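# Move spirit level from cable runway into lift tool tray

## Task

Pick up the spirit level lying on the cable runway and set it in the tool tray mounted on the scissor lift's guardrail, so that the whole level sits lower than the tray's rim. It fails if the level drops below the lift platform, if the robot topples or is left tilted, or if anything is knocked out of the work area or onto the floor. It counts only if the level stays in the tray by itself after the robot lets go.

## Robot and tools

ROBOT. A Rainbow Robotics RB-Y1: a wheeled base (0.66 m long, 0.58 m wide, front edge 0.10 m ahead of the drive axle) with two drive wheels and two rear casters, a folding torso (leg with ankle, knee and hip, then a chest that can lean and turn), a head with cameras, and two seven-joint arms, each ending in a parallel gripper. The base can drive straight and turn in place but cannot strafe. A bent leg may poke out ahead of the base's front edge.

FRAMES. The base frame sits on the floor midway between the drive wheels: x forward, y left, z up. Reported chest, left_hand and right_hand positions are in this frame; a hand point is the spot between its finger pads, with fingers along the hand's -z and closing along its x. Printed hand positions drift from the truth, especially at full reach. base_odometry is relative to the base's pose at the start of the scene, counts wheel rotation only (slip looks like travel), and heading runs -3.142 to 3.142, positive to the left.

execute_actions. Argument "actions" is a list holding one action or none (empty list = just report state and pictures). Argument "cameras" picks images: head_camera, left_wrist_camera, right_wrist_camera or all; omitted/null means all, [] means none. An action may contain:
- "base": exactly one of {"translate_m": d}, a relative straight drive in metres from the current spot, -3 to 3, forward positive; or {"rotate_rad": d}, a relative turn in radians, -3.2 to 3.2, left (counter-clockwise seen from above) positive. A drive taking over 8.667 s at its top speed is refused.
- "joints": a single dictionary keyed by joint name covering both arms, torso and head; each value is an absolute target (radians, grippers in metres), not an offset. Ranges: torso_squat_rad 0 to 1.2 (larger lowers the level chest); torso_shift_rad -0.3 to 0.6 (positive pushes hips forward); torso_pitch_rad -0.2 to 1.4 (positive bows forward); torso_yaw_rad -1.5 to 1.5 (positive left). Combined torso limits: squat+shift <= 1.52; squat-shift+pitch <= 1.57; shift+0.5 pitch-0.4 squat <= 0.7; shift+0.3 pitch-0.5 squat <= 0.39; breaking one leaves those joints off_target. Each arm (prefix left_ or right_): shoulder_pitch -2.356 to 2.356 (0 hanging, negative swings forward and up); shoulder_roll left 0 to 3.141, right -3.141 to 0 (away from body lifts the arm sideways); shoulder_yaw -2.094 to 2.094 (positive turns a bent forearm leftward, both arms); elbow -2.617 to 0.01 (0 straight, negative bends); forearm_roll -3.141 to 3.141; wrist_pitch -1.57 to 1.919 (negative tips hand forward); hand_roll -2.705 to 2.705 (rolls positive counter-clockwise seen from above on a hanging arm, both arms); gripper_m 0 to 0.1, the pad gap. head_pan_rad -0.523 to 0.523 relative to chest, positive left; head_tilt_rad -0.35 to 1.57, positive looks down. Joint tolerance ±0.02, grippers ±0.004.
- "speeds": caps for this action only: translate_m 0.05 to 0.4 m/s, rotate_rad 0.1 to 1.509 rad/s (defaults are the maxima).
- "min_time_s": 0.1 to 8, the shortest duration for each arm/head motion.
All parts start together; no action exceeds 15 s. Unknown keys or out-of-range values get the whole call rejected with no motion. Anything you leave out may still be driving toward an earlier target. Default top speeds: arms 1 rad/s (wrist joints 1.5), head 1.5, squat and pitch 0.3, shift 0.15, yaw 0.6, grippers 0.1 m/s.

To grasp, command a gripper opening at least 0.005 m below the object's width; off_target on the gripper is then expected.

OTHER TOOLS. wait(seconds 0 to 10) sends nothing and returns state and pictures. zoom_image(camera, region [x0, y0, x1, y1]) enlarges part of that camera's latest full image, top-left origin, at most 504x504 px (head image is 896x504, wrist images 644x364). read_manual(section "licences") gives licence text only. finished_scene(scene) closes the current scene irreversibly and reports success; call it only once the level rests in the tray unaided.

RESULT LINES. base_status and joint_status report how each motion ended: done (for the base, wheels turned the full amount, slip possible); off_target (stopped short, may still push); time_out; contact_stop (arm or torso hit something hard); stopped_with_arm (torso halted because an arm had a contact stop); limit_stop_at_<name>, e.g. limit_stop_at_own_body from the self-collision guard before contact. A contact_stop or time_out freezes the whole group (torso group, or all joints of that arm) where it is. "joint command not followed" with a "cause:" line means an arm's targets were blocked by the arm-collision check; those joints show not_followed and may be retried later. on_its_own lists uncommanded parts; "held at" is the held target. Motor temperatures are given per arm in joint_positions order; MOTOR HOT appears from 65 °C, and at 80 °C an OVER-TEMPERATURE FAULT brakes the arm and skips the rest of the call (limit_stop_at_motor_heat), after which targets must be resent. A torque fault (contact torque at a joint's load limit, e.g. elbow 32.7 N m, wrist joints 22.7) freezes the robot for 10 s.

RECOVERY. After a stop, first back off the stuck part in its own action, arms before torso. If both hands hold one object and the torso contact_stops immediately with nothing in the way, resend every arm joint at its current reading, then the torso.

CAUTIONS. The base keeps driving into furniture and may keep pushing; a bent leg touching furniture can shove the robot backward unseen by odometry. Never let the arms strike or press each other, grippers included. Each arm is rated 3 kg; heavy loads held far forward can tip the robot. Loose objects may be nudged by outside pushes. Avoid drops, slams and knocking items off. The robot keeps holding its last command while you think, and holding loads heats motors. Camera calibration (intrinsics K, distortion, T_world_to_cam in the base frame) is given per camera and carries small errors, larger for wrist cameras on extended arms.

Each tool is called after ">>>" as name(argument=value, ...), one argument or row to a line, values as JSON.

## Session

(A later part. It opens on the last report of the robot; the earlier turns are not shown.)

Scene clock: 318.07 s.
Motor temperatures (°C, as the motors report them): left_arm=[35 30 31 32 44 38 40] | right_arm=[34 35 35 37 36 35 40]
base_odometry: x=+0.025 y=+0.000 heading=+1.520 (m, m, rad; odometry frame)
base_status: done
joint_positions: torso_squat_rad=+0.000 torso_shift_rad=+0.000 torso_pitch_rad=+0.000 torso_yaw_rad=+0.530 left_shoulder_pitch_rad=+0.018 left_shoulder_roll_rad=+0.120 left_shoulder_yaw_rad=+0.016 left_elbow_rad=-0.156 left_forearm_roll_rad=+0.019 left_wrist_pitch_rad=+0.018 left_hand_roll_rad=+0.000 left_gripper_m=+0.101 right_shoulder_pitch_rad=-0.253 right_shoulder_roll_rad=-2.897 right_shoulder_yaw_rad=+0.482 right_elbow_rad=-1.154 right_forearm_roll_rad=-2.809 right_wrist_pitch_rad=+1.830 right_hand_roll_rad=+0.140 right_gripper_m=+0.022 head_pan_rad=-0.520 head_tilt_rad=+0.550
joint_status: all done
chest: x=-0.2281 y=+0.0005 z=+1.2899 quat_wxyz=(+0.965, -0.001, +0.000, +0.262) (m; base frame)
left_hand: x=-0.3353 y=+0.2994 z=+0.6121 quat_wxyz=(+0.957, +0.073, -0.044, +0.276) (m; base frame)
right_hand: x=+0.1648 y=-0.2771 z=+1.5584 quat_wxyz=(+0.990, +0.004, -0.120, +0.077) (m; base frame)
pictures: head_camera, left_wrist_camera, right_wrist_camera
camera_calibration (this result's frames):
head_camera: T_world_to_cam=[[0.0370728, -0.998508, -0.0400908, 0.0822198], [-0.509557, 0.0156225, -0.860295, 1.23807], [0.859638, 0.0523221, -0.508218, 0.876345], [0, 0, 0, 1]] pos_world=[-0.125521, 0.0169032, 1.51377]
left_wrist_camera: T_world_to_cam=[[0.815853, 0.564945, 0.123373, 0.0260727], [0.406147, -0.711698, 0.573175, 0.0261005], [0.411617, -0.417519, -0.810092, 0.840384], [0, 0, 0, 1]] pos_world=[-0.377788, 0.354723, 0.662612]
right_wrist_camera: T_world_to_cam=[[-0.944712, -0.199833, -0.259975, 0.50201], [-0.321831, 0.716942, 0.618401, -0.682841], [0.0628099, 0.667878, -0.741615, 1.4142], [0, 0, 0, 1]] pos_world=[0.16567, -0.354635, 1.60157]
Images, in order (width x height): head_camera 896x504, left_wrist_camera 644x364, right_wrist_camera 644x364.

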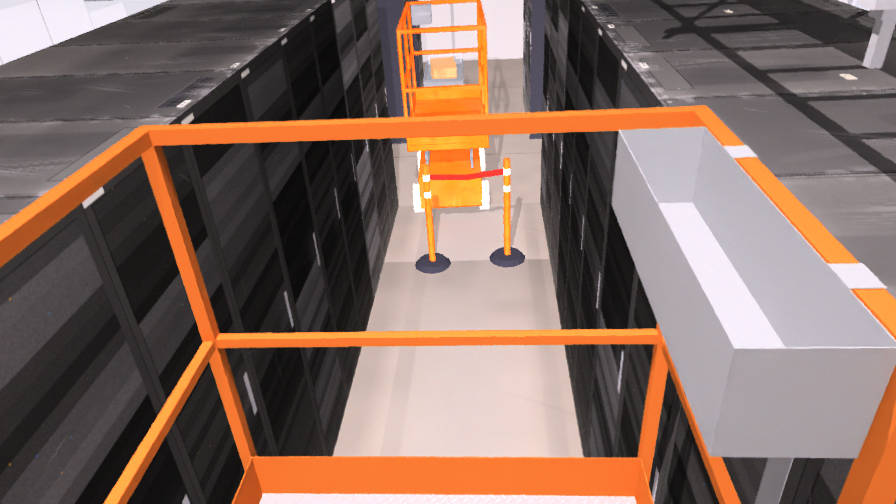

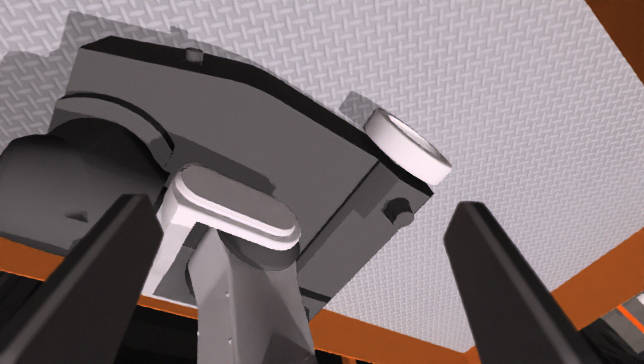

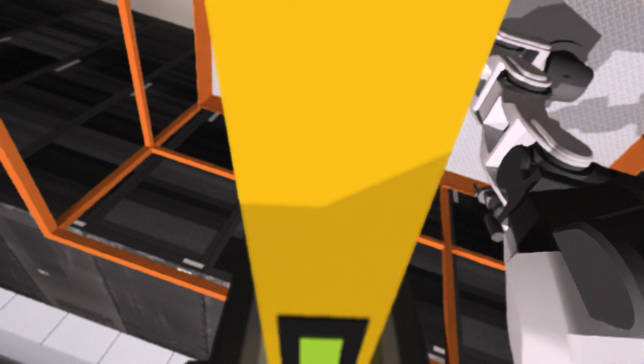

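>>> execute_actions(
  actions=[
    {"base": {"translate_m": 0.47}, "joints": {"torso_yaw_rad": -0.02, "right_shoulder_pitch_rad": 0.9835, "right_shoulder_roll_rad": -2.793, "right_shoulder_yaw_rad": -0.594, "right_elbow_rad": -1.439, "right_forearm_roll_rad": -2.519, "right_wrist_pitch_rad": 1.023, "right_hand_roll_rad": 1.367, "head_tilt_rad": 0.75, "left_shoulder_roll_rad": 0.03}, "min_time_s": 2.0},
  ],
  cameras=["head_camera", "right_wrist_camera"],
)

Scene clock: 329.57 s.
Motor temperatures (°C, as the motors report them): left_arm=[35 30 31 32 44 38 40] | right_arm=[34 35 35 37 36 35 40]
base_odometry: x=+0.048 y=+0.470 heading=+1.521 (m, m, rad; odometry frame)
base_status: done
joint_positions: torso_squat_rad=+0.000 torso_shift_rad=+0.000 torso_pitch_rad=+0.000 torso_yaw_rad=-0.020 left_shoulder_pitch_rad=+0.017 left_shoulder_roll_rad=+0.030 left_shoulder_yaw_rad=+0.016 left_elbow_rad=-0.156 left_forearm_roll_rad=+0.019 left_wrist_pitch_rad=+0.018 left_hand_roll_rad=+0.000 left_gripper_m=+0.101 right_shoulder_pitch_rad=+0.984 right_shoulder_roll_rad=-2.793 right_shoulder_yaw_rad=-0.593 right_elbow_rad=-1.439 right_forearm_roll_rad=-2.519 right_wrist_pitch_rad=+1.023 right_hand_roll_rad=+1.367 right_gripper_m=+0.022 head_pan_rad=-0.520 head_tilt_rad=+0.750
joint_status: all done
chest: x=-0.2279 y=+0.0005 z=+1.2899 quat_wxyz=(+1.000, -0.001, +0.000, -0.010) (m; base frame)
left_hand: x=-0.1639 y=+0.2430 z=+0.6069 quat_wxyz=(+0.998, +0.014, -0.061, +0.009) (m; base frame)
right_hand: x=+0.1956 y=-0.3182 z=+1.1796 quat_wxyz=(+0.714, +0.000, +0.001, +0.700) (m; base frame)
pictures: head_camera, right_wrist_camera
camera_calibration (this result's frames):
head_camera: T_world_to_cam=[[-0.497751, -0.866166, -0.0447365, -0.0326854], [-0.563844, 0.36235, -0.742147, 1.05257], [0.659033, -0.34418, -0.668742, 1.07218], [0, 0, 0, 1]] pos_world=[-0.129382, -0.0406882, 1.49671]
right_wrist_camera: T_world_to_cam=[[0.0305216, -0.999283, -0.0223891, -0.300976], [-0.751061, -0.0377085, 0.659155, -0.613408], [-0.659527, -0.00330288, -0.751674, 1.09844], [0, 0, 0, 1]] pos_world=[0.272928, -0.320263, 1.22326]
Images, in order (width x height): head_camera 896x504, right_wrist_camera 644x364.

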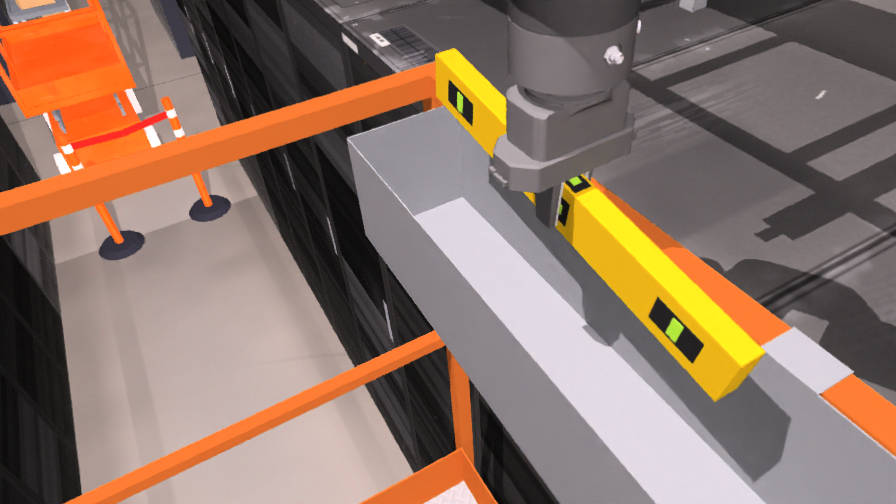

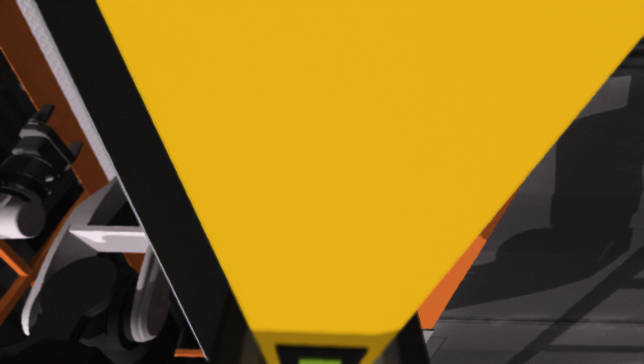

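>>> zoom_image(
  camera="head_camera",
  region=[340, 0, 840, 500],
)

Region (340, 0, 840, 500) of head_camera's 896x504 image, scaled by 1.008, with more detail than that image has.

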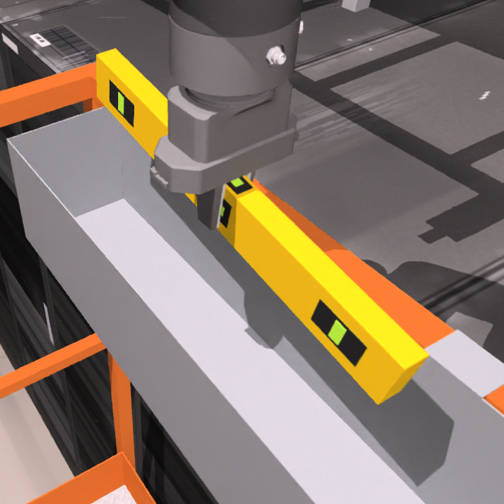

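>>> execute_actions(
  actions=[
    {"joints": {"torso_pitch_rad": 0.11, "torso_squat_rad": 0.34}},
  ],
  cameras=["head_camera", "right_wrist_camera"],
)

Scene clock: 351.77 s.
Motor temperatures (°C, as the motors report them): left_arm=[35 30 31 32 44 38 40] | right_arm=[34 35 35 37 36 35 40]
base_odometry: x=+0.048 y=+0.470 heading=+1.521 (m, m, rad; odometry frame)
base_status: not commanded
joint_positions: torso_squat_rad=+0.340 torso_shift_rad=+0.000 torso_pitch_rad=+0.110 torso_yaw_rad=-0.020 left_shoulder_pitch_rad=+0.017 left_shoulder_roll_rad=+0.030 left_shoulder_yaw_rad=+0.016 left_elbow_rad=-0.156 left_forearm_roll_rad=+0.019 left_wrist_pitch_rad=+0.018 left_hand_roll_rad=+0.000 left_gripper_m=+0.101 right_shoulder_pitch_rad=+0.984 right_shoulder_roll_rad=-2.793 right_shoulder_yaw_rad=-0.593 right_elbow_rad=-1.439 right_forearm_roll_rad=-2.519 right_wrist_pitch_rad=+1.023 right_hand_roll_rad=+1.367 right_gripper_m=+0.022 head_pan_rad=-0.520 head_tilt_rad=+0.750
joint_status: all done
chest: x=-0.1940 y=+0.0005 z=+1.2480 quat_wxyz=(+0.998, -0.001, +0.055, -0.010) (m; base frame)
left_hand: x=-0.2052 y=+0.2430 z=+0.5621 quat_wxyz=(+1.000, +0.014, -0.006, +0.008) (m; base frame)
right_hand: x=+0.2149 y=-0.3182 z=+1.0919 quat_wxyz=(+0.713, +0.038, +0.040, +0.699) (m; base frame)
pictures: head_camera, right_wrist_camera
camera_calibration (this result's frames):
head_camera: T_world_to_cam=[[-0.499682, -0.86615, 0.0101203, -0.0865195], [-0.641825, 0.362373, -0.67583, 0.942689], [0.581703, -0.344196, -0.736988, 1.09194], [0, 0, 0, 1]] pos_world=[-0.0733735, -0.0407035, 1.44272]
right_wrist_camera: T_world_to_cam=[[0.0278531, -0.999284, -0.0256158, -0.299455], [-0.674243, -0.0376996, 0.737547, -0.643221], [-0.737984, -0.00327166, -0.67481, 0.978148], [0, 0, 0, 1]] pos_world=[0.296511, -0.320289, 1.1268]
Images, in order (width x height): head_camera 896x504, right_wrist_camera 644x364.

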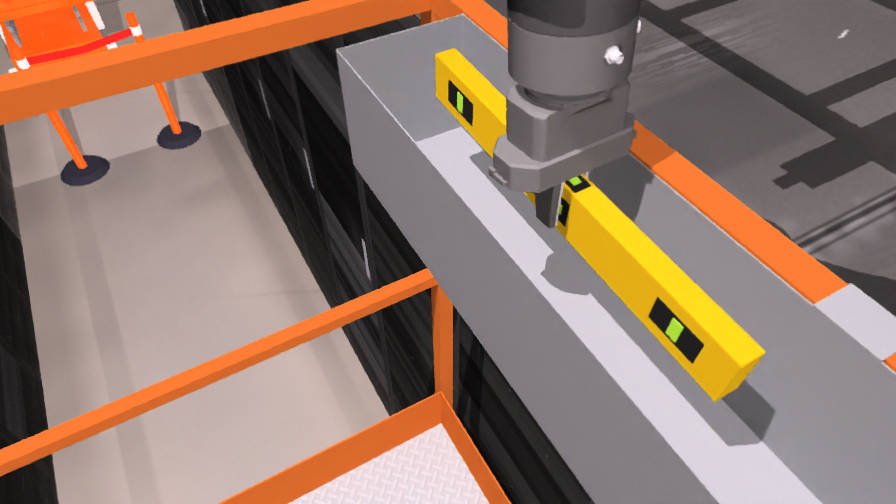

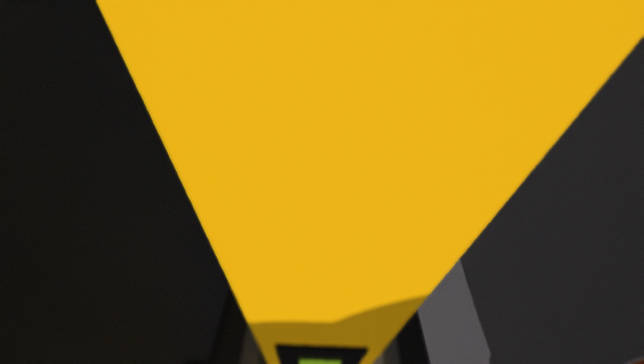

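>>> zoom_image(
  camera="head_camera",
  region=[400, 60, 700, 300],
)

>>> zoom_image(
  camera="right_wrist_camera",
  region=[0, 240, 260, 364],
)

>>> zoom_image(
  camera="right_wrist_camera",
  region=[384, 240, 644, 364],
)

Region (400, 60, 700, 300) of head_camera's 896x504 image, scaled by 1.680, with more detail than that image has; it fills the top 403 rows of this view, and the rest is white.

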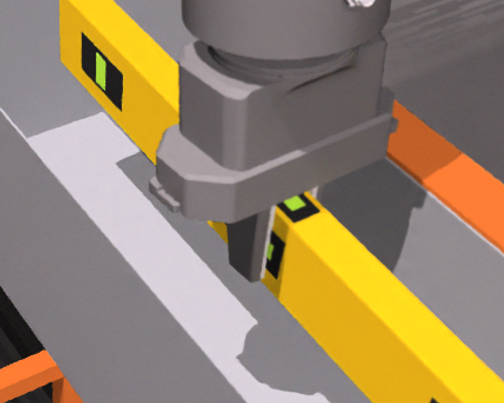

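Region (0, 240, 260, 364) of right_wrist_camera's 644x364 image, scaled by 1.938, with more detail than that image has; it fills the top 240 rows of this view, and the rest is white.

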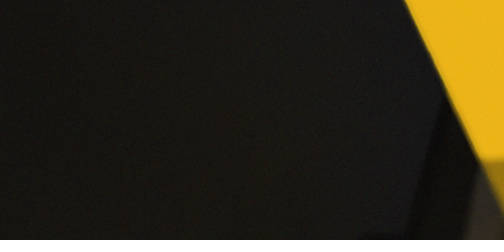

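Region (384, 240, 644, 364) of right_wrist_camera's 644x364 image, scaled by 1.938, with more detail than that image has; it fills the top 240 rows of this view, and the rest is white.

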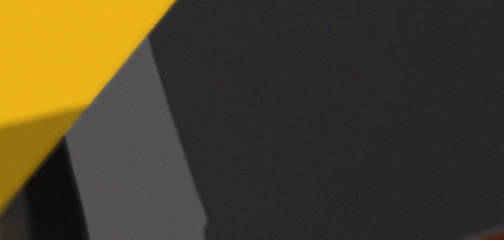

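>>> execute_actions(
  actions=[
    {"joints": {"torso_squat_rad": 0.41, "right_hand_roll_rad": 1.395}},
  ],
  cameras=["head_camera"],
)

>>> zoom_image(
  camera="head_camera",
  region=[420, 70, 700, 280],
)

Scene clock: 376.33 s.
Motor temperatures (°C, as the motors report them): left_arm=[35 30 31 32 44 38 40] | right_arm=[35 35 35 37 36 35 40]
base_odometry: x=+0.048 y=+0.470 heading=+1.521 (m, m, rad; odometry frame)
base_status: not commanded
joint_positions: torso_squat_rad=+0.410 torso_shift_rad=-0.001 torso_pitch_rad=+0.108 torso_yaw_rad=-0.020 left_shoulder_pitch_rad=+0.017 left_shoulder_roll_rad=+0.030 left_shoulder_yaw_rad=+0.016 left_elbow_rad=-0.156 left_forearm_roll_rad=+0.019 left_wrist_pitch_rad=+0.018 left_hand_roll_rad=+0.000 left_gripper_m=+0.101 right_shoulder_pitch_rad=+0.978 right_shoulder_roll_rad=-2.792 right_shoulder_yaw_rad=-0.594 right_elbow_rad=-1.437 right_forearm_roll_rad=-2.518 right_wrist_pitch_rad=+1.024 right_hand_roll_rad=+1.395 right_gripper_m=+0.022 head_pan_rad=-0.520 head_tilt_rad=+0.750
joint_status: all done
chest: x=-0.1950 y=+0.0009 z=+1.2301 quat_wxyz=(+0.998, -0.002, +0.054, -0.010) (m; base frame)
left_hand: x=-0.2050 y=+0.2428 z=+0.5439 quat_wxyz=(+1.000, +0.014, -0.007, +0.008) (m; base frame)
right_hand: x=+0.2161 y=-0.3179 z=+1.0774 quat_wxyz=(+0.703, +0.035, +0.037, +0.709) (m; base frame)
pictures: head_camera
camera_calibration (this result's frames):
head_camera: T_world_to_cam=[[-0.49978, -0.866095, 0.00998284, -0.0863342], [-0.640591, 0.361846, -0.677282, 0.931819], [0.582978, -0.344886, -0.735656, 1.07805], [0, 0, 0, 1]] pos_world=[-0.0747105, -0.0401451, 1.42504]
Images, in order (width x height): head_camera 896x504.

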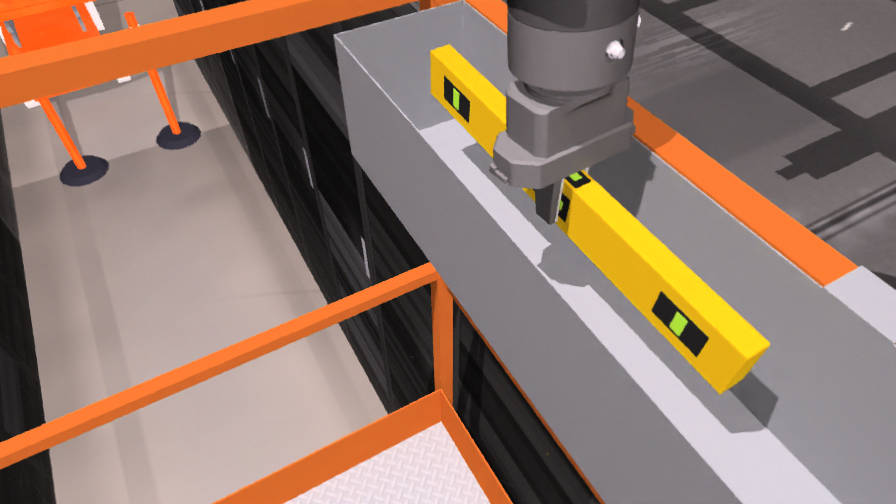

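Region (420, 70, 700, 280) of head_camera's 896x504 image, scaled by 1.800, with more detail than that image has; it fills the top 378 rows of this view, and the rest is white.

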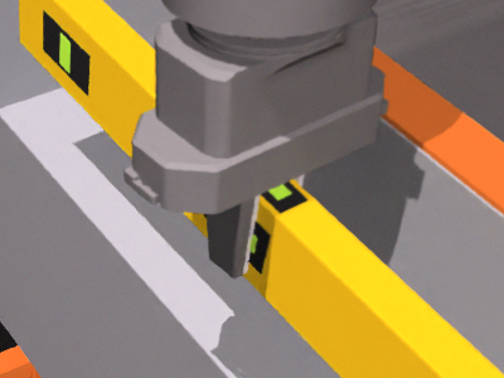

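>>> execute_actions(
  actions=[
    {"joints": {"torso_squat_rad": 0.36, "torso_yaw_rad": 0.011, "right_hand_roll_rad": 1.365}},
  ],
  cameras=["head_camera"],
)

>>> zoom_image(
  camera="head_camera",
  region=[420, 70, 700, 280],
)

Scene clock: 382.90 s.
Motor temperatures (°C, as the motors report them): left_arm=[35 30 31 32 44 38 40] | right_arm=[35 35 35 37 37 35 40]
base_odometry: x=+0.048 y=+0.470 heading=+1.521 (m, m, rad; odometry frame)
base_status: not commanded
joint_positions: torso_squat_rad=+0.360 torso_shift_rad=+0.000 torso_pitch_rad=+0.110 torso_yaw_rad=+0.011 left_shoulder_pitch_rad=+0.018 left_shoulder_roll_rad=+0.030 left_shoulder_yaw_rad=+0.016 left_elbow_rad=-0.156 left_forearm_roll_rad=+0.019 left_wrist_pitch_rad=+0.018 left_hand_roll_rad=+0.000 left_gripper_m=+0.101 right_shoulder_pitch_rad=+0.983 right_shoulder_roll_rad=-2.793 right_shoulder_yaw_rad=-0.594 right_elbow_rad=-1.439 right_forearm_roll_rad=-2.519 right_wrist_pitch_rad=+1.023 right_hand_roll_rad=+1.365 right_gripper_m=+0.022 head_pan_rad=-0.520 head_tilt_rad=+0.750
joint_status: all done
chest: x=-0.1940 y=+0.0006 z=+1.2432 quat_wxyz=(+0.998, +0.000, +0.055, +0.005) (m; base frame)
left_hand: x=-0.2129 y=+0.2448 z=+0.5580 quat_wxyz=(+1.000, +0.016, -0.006, +0.024) (m; base frame)
right_hand: x=+0.2247 y=-0.3049 z=+1.0862 quat_wxyz=(+0.703, +0.039, +0.039, +0.709) (m; base frame)
pictures: head_camera
camera_calibration (this result's frames):
head_camera: T_world_to_cam=[[-0.472794, -0.881142, 0.00742272, -0.0777523], [-0.652848, 0.344616, -0.674559, 0.935726], [0.591824, -0.323773, -0.738183, 1.09182], [0, 0, 0, 1]] pos_world=[-0.0720423, -0.0374732, 1.43775]
Images, in order (width x height): head_camera 896x504.

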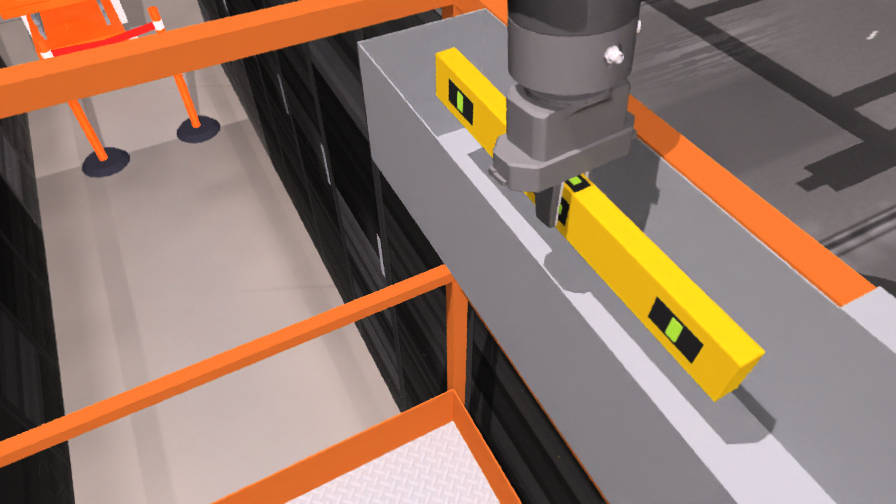

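Region (420, 70, 700, 280) of head_camera's 896x504 image, scaled by 1.800, with more detail than that image has; it fills the top 378 rows of this view, and the rest is white.

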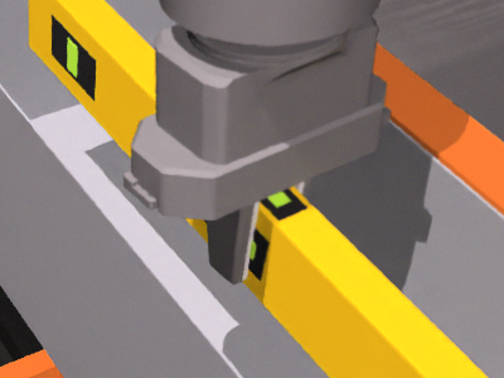

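>>> execute_actions(
  actions=[
    {"joints": {"torso_squat_rad": 0.625}},
  ],
  cameras=["head_camera", "right_wrist_camera"],
)

Scene clock: 393.70 s.
Motor temperatures (°C, as the motors report them): left_arm=[35 30 31 32 44 38 40] | right_arm=[35 35 35 37 36 35 40]
base_odometry: x=+0.048 y=+0.470 heading=+1.521 (m, m, rad; odometry frame)
base_status: not commanded
joint_positions: torso_squat_rad=+0.625 torso_shift_rad=+0.000 torso_pitch_rad=+0.110 torso_yaw_rad=+0.011 left_shoulder_pitch_rad=+0.018 left_shoulder_roll_rad=+0.030 left_shoulder_yaw_rad=+0.016 left_elbow_rad=-0.156 left_forearm_roll_rad=+0.019 left_wrist_pitch_rad=+0.018 left_hand_roll_rad=+0.000 left_gripper_m=+0.101 right_shoulder_pitch_rad=+0.983 right_shoulder_roll_rad=-2.793 right_shoulder_yaw_rad=-0.594 right_elbow_rad=-1.439 right_forearm_roll_rad=-2.519 right_wrist_pitch_rad=+1.023 right_hand_roll_rad=+1.365 right_gripper_m=+0.022 head_pan_rad=-0.520 head_tilt_rad=+0.750
joint_status: all done
chest: x=-0.1941 y=+0.0006 z=+1.1557 quat_wxyz=(+0.998, +0.000, +0.055, +0.005) (m; base frame)
left_hand: x=-0.2128 y=+0.2448 z=+0.4706 quat_wxyz=(+1.000, +0.016, -0.006, +0.024) (m; base frame)
right_hand: x=+0.2245 y=-0.3049 z=+0.9988 quat_wxyz=(+0.703, +0.039, +0.039, +0.709) (m; base frame)
pictures: head_camera, right_wrist_camera
camera_calibration (this result's frames):
head_camera: T_world_to_cam=[[-0.472797, -0.881141, 0.00727192, -0.0770295], [-0.652658, 0.344631, -0.674735, 0.876913], [0.59203, -0.323759, -0.738025, 1.02721], [0, 0, 0, 1]] pos_world=[-0.0722341, -0.0375171, 1.35035]
right_wrist_camera: T_world_to_cam=[[0.0563935, -0.997983, -0.0291621, -0.291277], [-0.673294, -0.0595812, 0.73697, -0.573892], [-0.737221, -0.0219257, -0.675296, 0.917135], [0, 0, 0, 1]] pos_world=[0.306159, -0.304774, 1.03379]
Images, in order (width x height): head_camera 896x504, right_wrist_camera 644x364.

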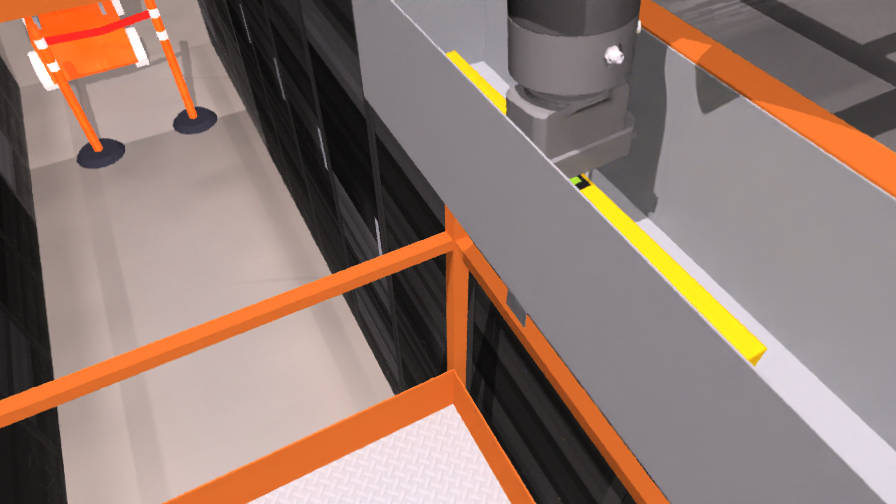

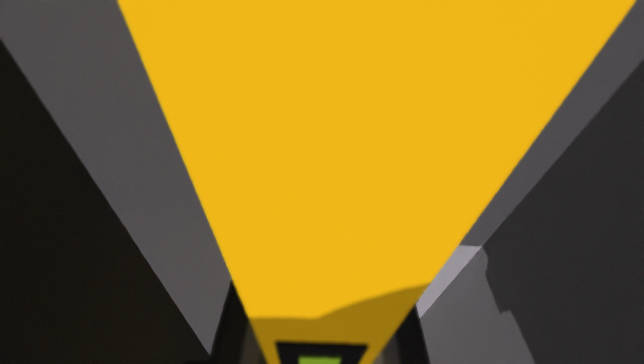

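>>> execute_actions(
  actions=[
    {"joints": {"torso_squat_rad": 0.61, "torso_pitch_rad": 0.138}},
  ],
  cameras=["right_wrist_camera"],
)

>>> execute_actions(
  actions=[
    {"joints": {"right_gripper_m": 0.055}},
  ],
  cameras=["head_camera", "right_wrist_camera"],
)

Scene clock: 402.27 s.
Motor temperatures (°C, as the motors report them): left_arm=[35 30 31 32 44 38 40] | right_arm=[35 35 35 37 36 35 40]
base_odometry: x=+0.048 y=+0.470 heading=+1.521 (m, m, rad; odometry frame)
base_status: not commanded
joint_positions: torso_squat_rad=+0.610 torso_shift_rad=+0.000 torso_pitch_rad=+0.138 torso_yaw_rad=+0.011 left_shoulder_pitch_rad=+0.018 left_shoulder_roll_rad=+0.030 left_shoulder_yaw_rad=+0.016 left_elbow_rad=-0.156 left_forearm_roll_rad=+0.019 left_wrist_pitch_rad=+0.018 left_hand_roll_rad=+0.000 left_gripper_m=+0.101 right_shoulder_pitch_rad=+0.983 right_shoulder_roll_rad=-2.793 right_shoulder_yaw_rad=-0.594 right_elbow_rad=-1.439 right_forearm_roll_rad=-2.519 right_wrist_pitch_rad=+1.023 right_hand_roll_rad=+1.365 right_gripper_m=+0.022 head_pan_rad=-0.520 head_tilt_rad=+0.750
joint_status: all done
chest: x=-0.1856 y=+0.0006 z=+1.1607 quat_wxyz=(+0.998, +0.000, +0.069, +0.005) (m; base frame)
left_hand: x=-0.2233 y=+0.2448 z=+0.4764 quat_wxyz=(+1.000, +0.016, +0.008, +0.023) (m; base frame)
right_hand: x=+0.2287 y=-0.3048 z=+0.9925 quat_wxyz=(+0.702, +0.048, +0.049, +0.709) (m; base frame)
pictures: right_wrist_camera
camera_calibration (this result's frames):
right_wrist_camera: T_world_to_cam=[[0.0557638, -0.997973, -0.0306545, -0.289978], [-0.652943, -0.0596773, 0.755052, -0.589119], [-0.755351, -0.022089, -0.654947, 0.899855], [0, 0, 0, 1]] pos_world=[0.311216, -0.304671, 1.02528]
Images, in order (width x height): right_wrist_camera 644x364.

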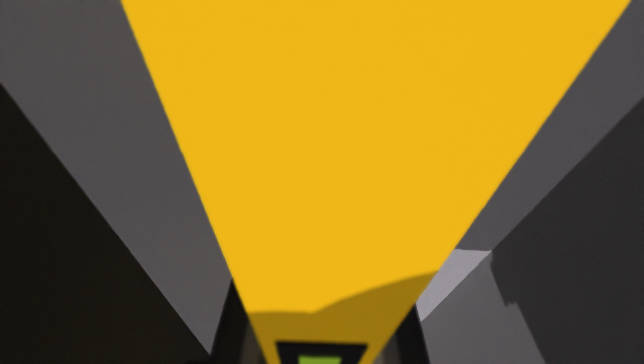

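Scene clock: 403.23 s.
Motor temperatures (°C, as the motors report them): left_arm=[35 30 31 32 44 38 40] | right_arm=[35 35 35 37 36 35 40]
base_odometry: x=+0.048 y=+0.470 heading=+1.521 (m, m, rad; odometry frame)
base_status: not commanded
joint_positions: torso_squat_rad=+0.610 torso_shift_rad=+0.000 torso_pitch_rad=+0.138 torso_yaw_rad=+0.011 left_shoulder_pitch_rad=+0.018 left_shoulder_roll_rad=+0.030 left_shoulder_yaw_rad=+0.016 left_elbow_rad=-0.156 left_forearm_roll_rad=+0.019 left_wrist_pitch_rad=+0.018 left_hand_roll_rad=+0.000 left_gripper_m=+0.101 right_shoulder_pitch_rad=+0.983 right_shoulder_roll_rad=-2.793 right_shoulder_yaw_rad=-0.594 right_elbow_rad=-1.439 right_forearm_roll_rad=-2.519 right_wrist_pitch_rad=+1.023 right_hand_roll_rad=+1.365 right_gripper_m=+0.055 head_pan_rad=-0.520 head_tilt_rad=+0.750
joint_status: all done
chest: x=-0.1856 y=+0.0006 z=+1.1607 quat_wxyz=(+0.998, +0.000, +0.069, +0.005) (m; base frame)
left_hand: x=-0.2234 y=+0.2448 z=+0.4764 quat_wxyz=(+1.000, +0.016, +0.008, +0.023) (m; base frame)
right_hand: x=+0.2288 y=-0.3049 z=+0.9926 quat_wxyz=(+0.702, +0.048, +0.049, +0.709) (m; base frame)
pictures: head_camera, right_wrist_camera
camera_calibration (this result's frames):
head_camera: T_world_to_cam=[[-0.472418, -0.881138, 0.0204158, -0.0882291], [-0.67115, 0.344627, -0.656346, 0.861053], [0.571295, -0.323772, -0.754184, 1.04078], [0, 0, 0, 1]] pos_world=[-0.0583762, -0.0375098, 1.35189]
right_wrist_camera: T_world_to_cam=[[0.0556915, -0.997978, -0.0306212, -0.290022], [-0.653309, -0.0596154, 0.754741, -0.58864], [-0.75504, -0.0220276, -0.655308, 0.900307], [0, 0, 0, 1]] pos_world=[0.311357, -0.304696, 1.02537]
Images, in order (width x height): head_camera 896x504, right_wrist_camera 644x364.

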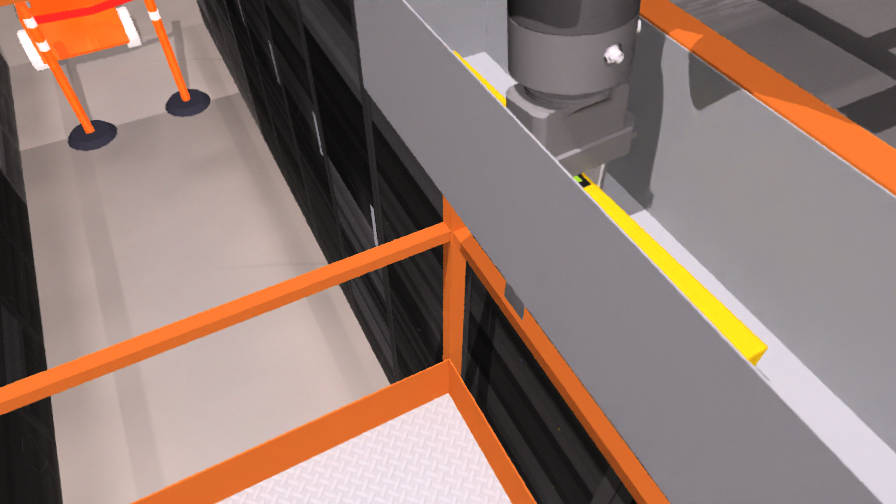

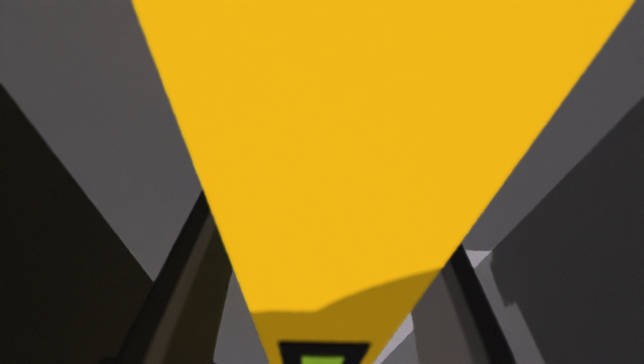

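Released. Now withdrawing the hand from the tray.

>>> execute_actions(
  actions=[
    {"joints": {"torso_squat_rad": 0.3, "torso_pitch_rad": 0.0}},
  ],
  cameras=["head_camera", "right_wrist_camera"],
)

Scene clock: 408.53 s.
Motor temperatures (°C, as the motors report them): left_arm=[35 30 31 32 44 38 40] | right_arm=[35 35 35 37 36 35 40]
base_odometry: x=+0.048 y=+0.470 heading=+1.521 (m, m, rad; odometry frame)
base_status: not commanded
joint_positions: torso_squat_rad=+0.300 torso_shift_rad=+0.000 torso_pitch_rad=+0.000 torso_yaw_rad=+0.011 left_shoulder_pitch_rad=+0.018 left_shoulder_roll_rad=+0.030 left_shoulder_yaw_rad=+0.016 left_elbow_rad=-0.156 left_forearm_roll_rad=+0.019 left_wrist_pitch_rad=+0.018 left_hand_roll_rad=+0.000 left_gripper_m=+0.101 right_shoulder_pitch_rad=+0.983 right_shoulder_roll_rad=-2.793 right_shoulder_yaw_rad=-0.594 right_elbow_rad=-1.439 right_forearm_roll_rad=-2.519 right_wrist_pitch_rad=+1.023 right_hand_roll_rad=+1.365 right_gripper_m=+0.055 head_pan_rad=-0.520 head_tilt_rad=+0.750
joint_status: all done
chest: x=-0.2280 y=+0.0006 z=+1.2587 quat_wxyz=(+1.000, -0.001, +0.000, +0.005) (m; base frame)
left_hand: x=-0.1715 y=+0.2448 z=+0.5756 quat_wxyz=(+0.998, +0.015, -0.061, +0.025) (m; base frame)
right_hand: x=+0.2054 y=-0.3049 z=+1.1487 quat_wxyz=(+0.704, +0.000, +0.000, +0.710) (m; base frame)
pictures: head_camera, right_wrist_camera
camera_calibration (this result's frames):
head_camera: T_world_to_cam=[[-0.470701, -0.881163, -0.0446233, -0.0279989], [-0.574737, 0.344602, -0.742244, 1.02692], [0.669416, -0.323729, -0.668642, 1.05359], [0, 0, 0, 1]] pos_world=[-0.128257, -0.0374747, 1.46545]
right_wrist_camera: T_world_to_cam=[[0.0593284, -0.997979, -0.0227802, -0.29368], [-0.750233, -0.0596309, 0.658478, -0.59129], [-0.658506, -0.021976, -0.752255, 1.07642], [0, 0, 0, 1]] pos_world=[0.282646, -0.304691, 1.1924]
Images, in order (width x height): head_camera 896x504, right_wrist_camera 644x364.

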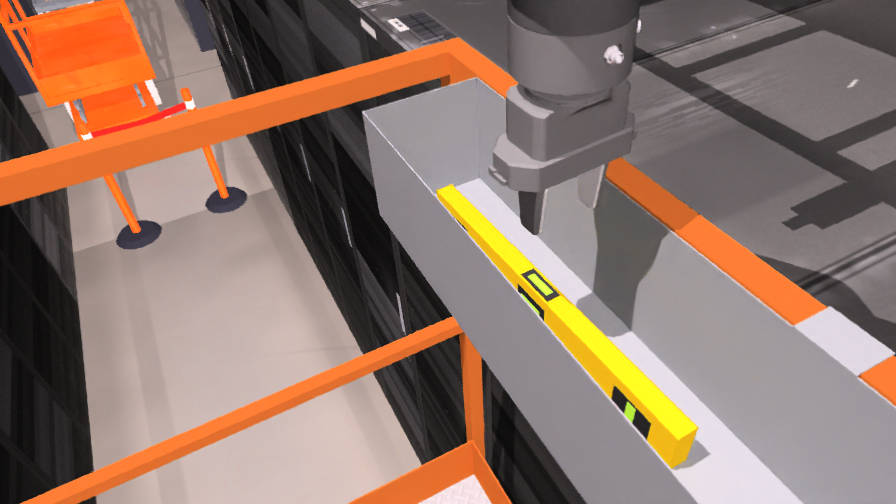

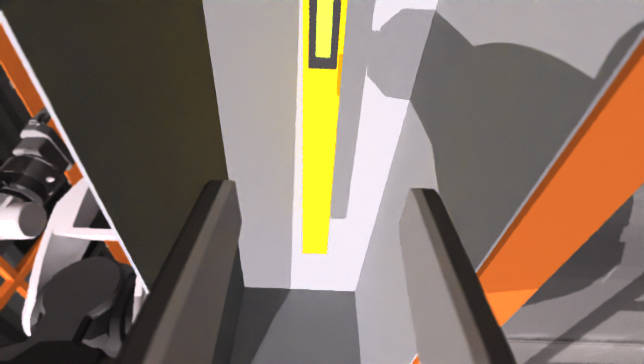

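The level is resting on the tray floor, and the hand is clear of it.

>>> finished_scene(
  scene=1,
)

The scene is finished: the task was done.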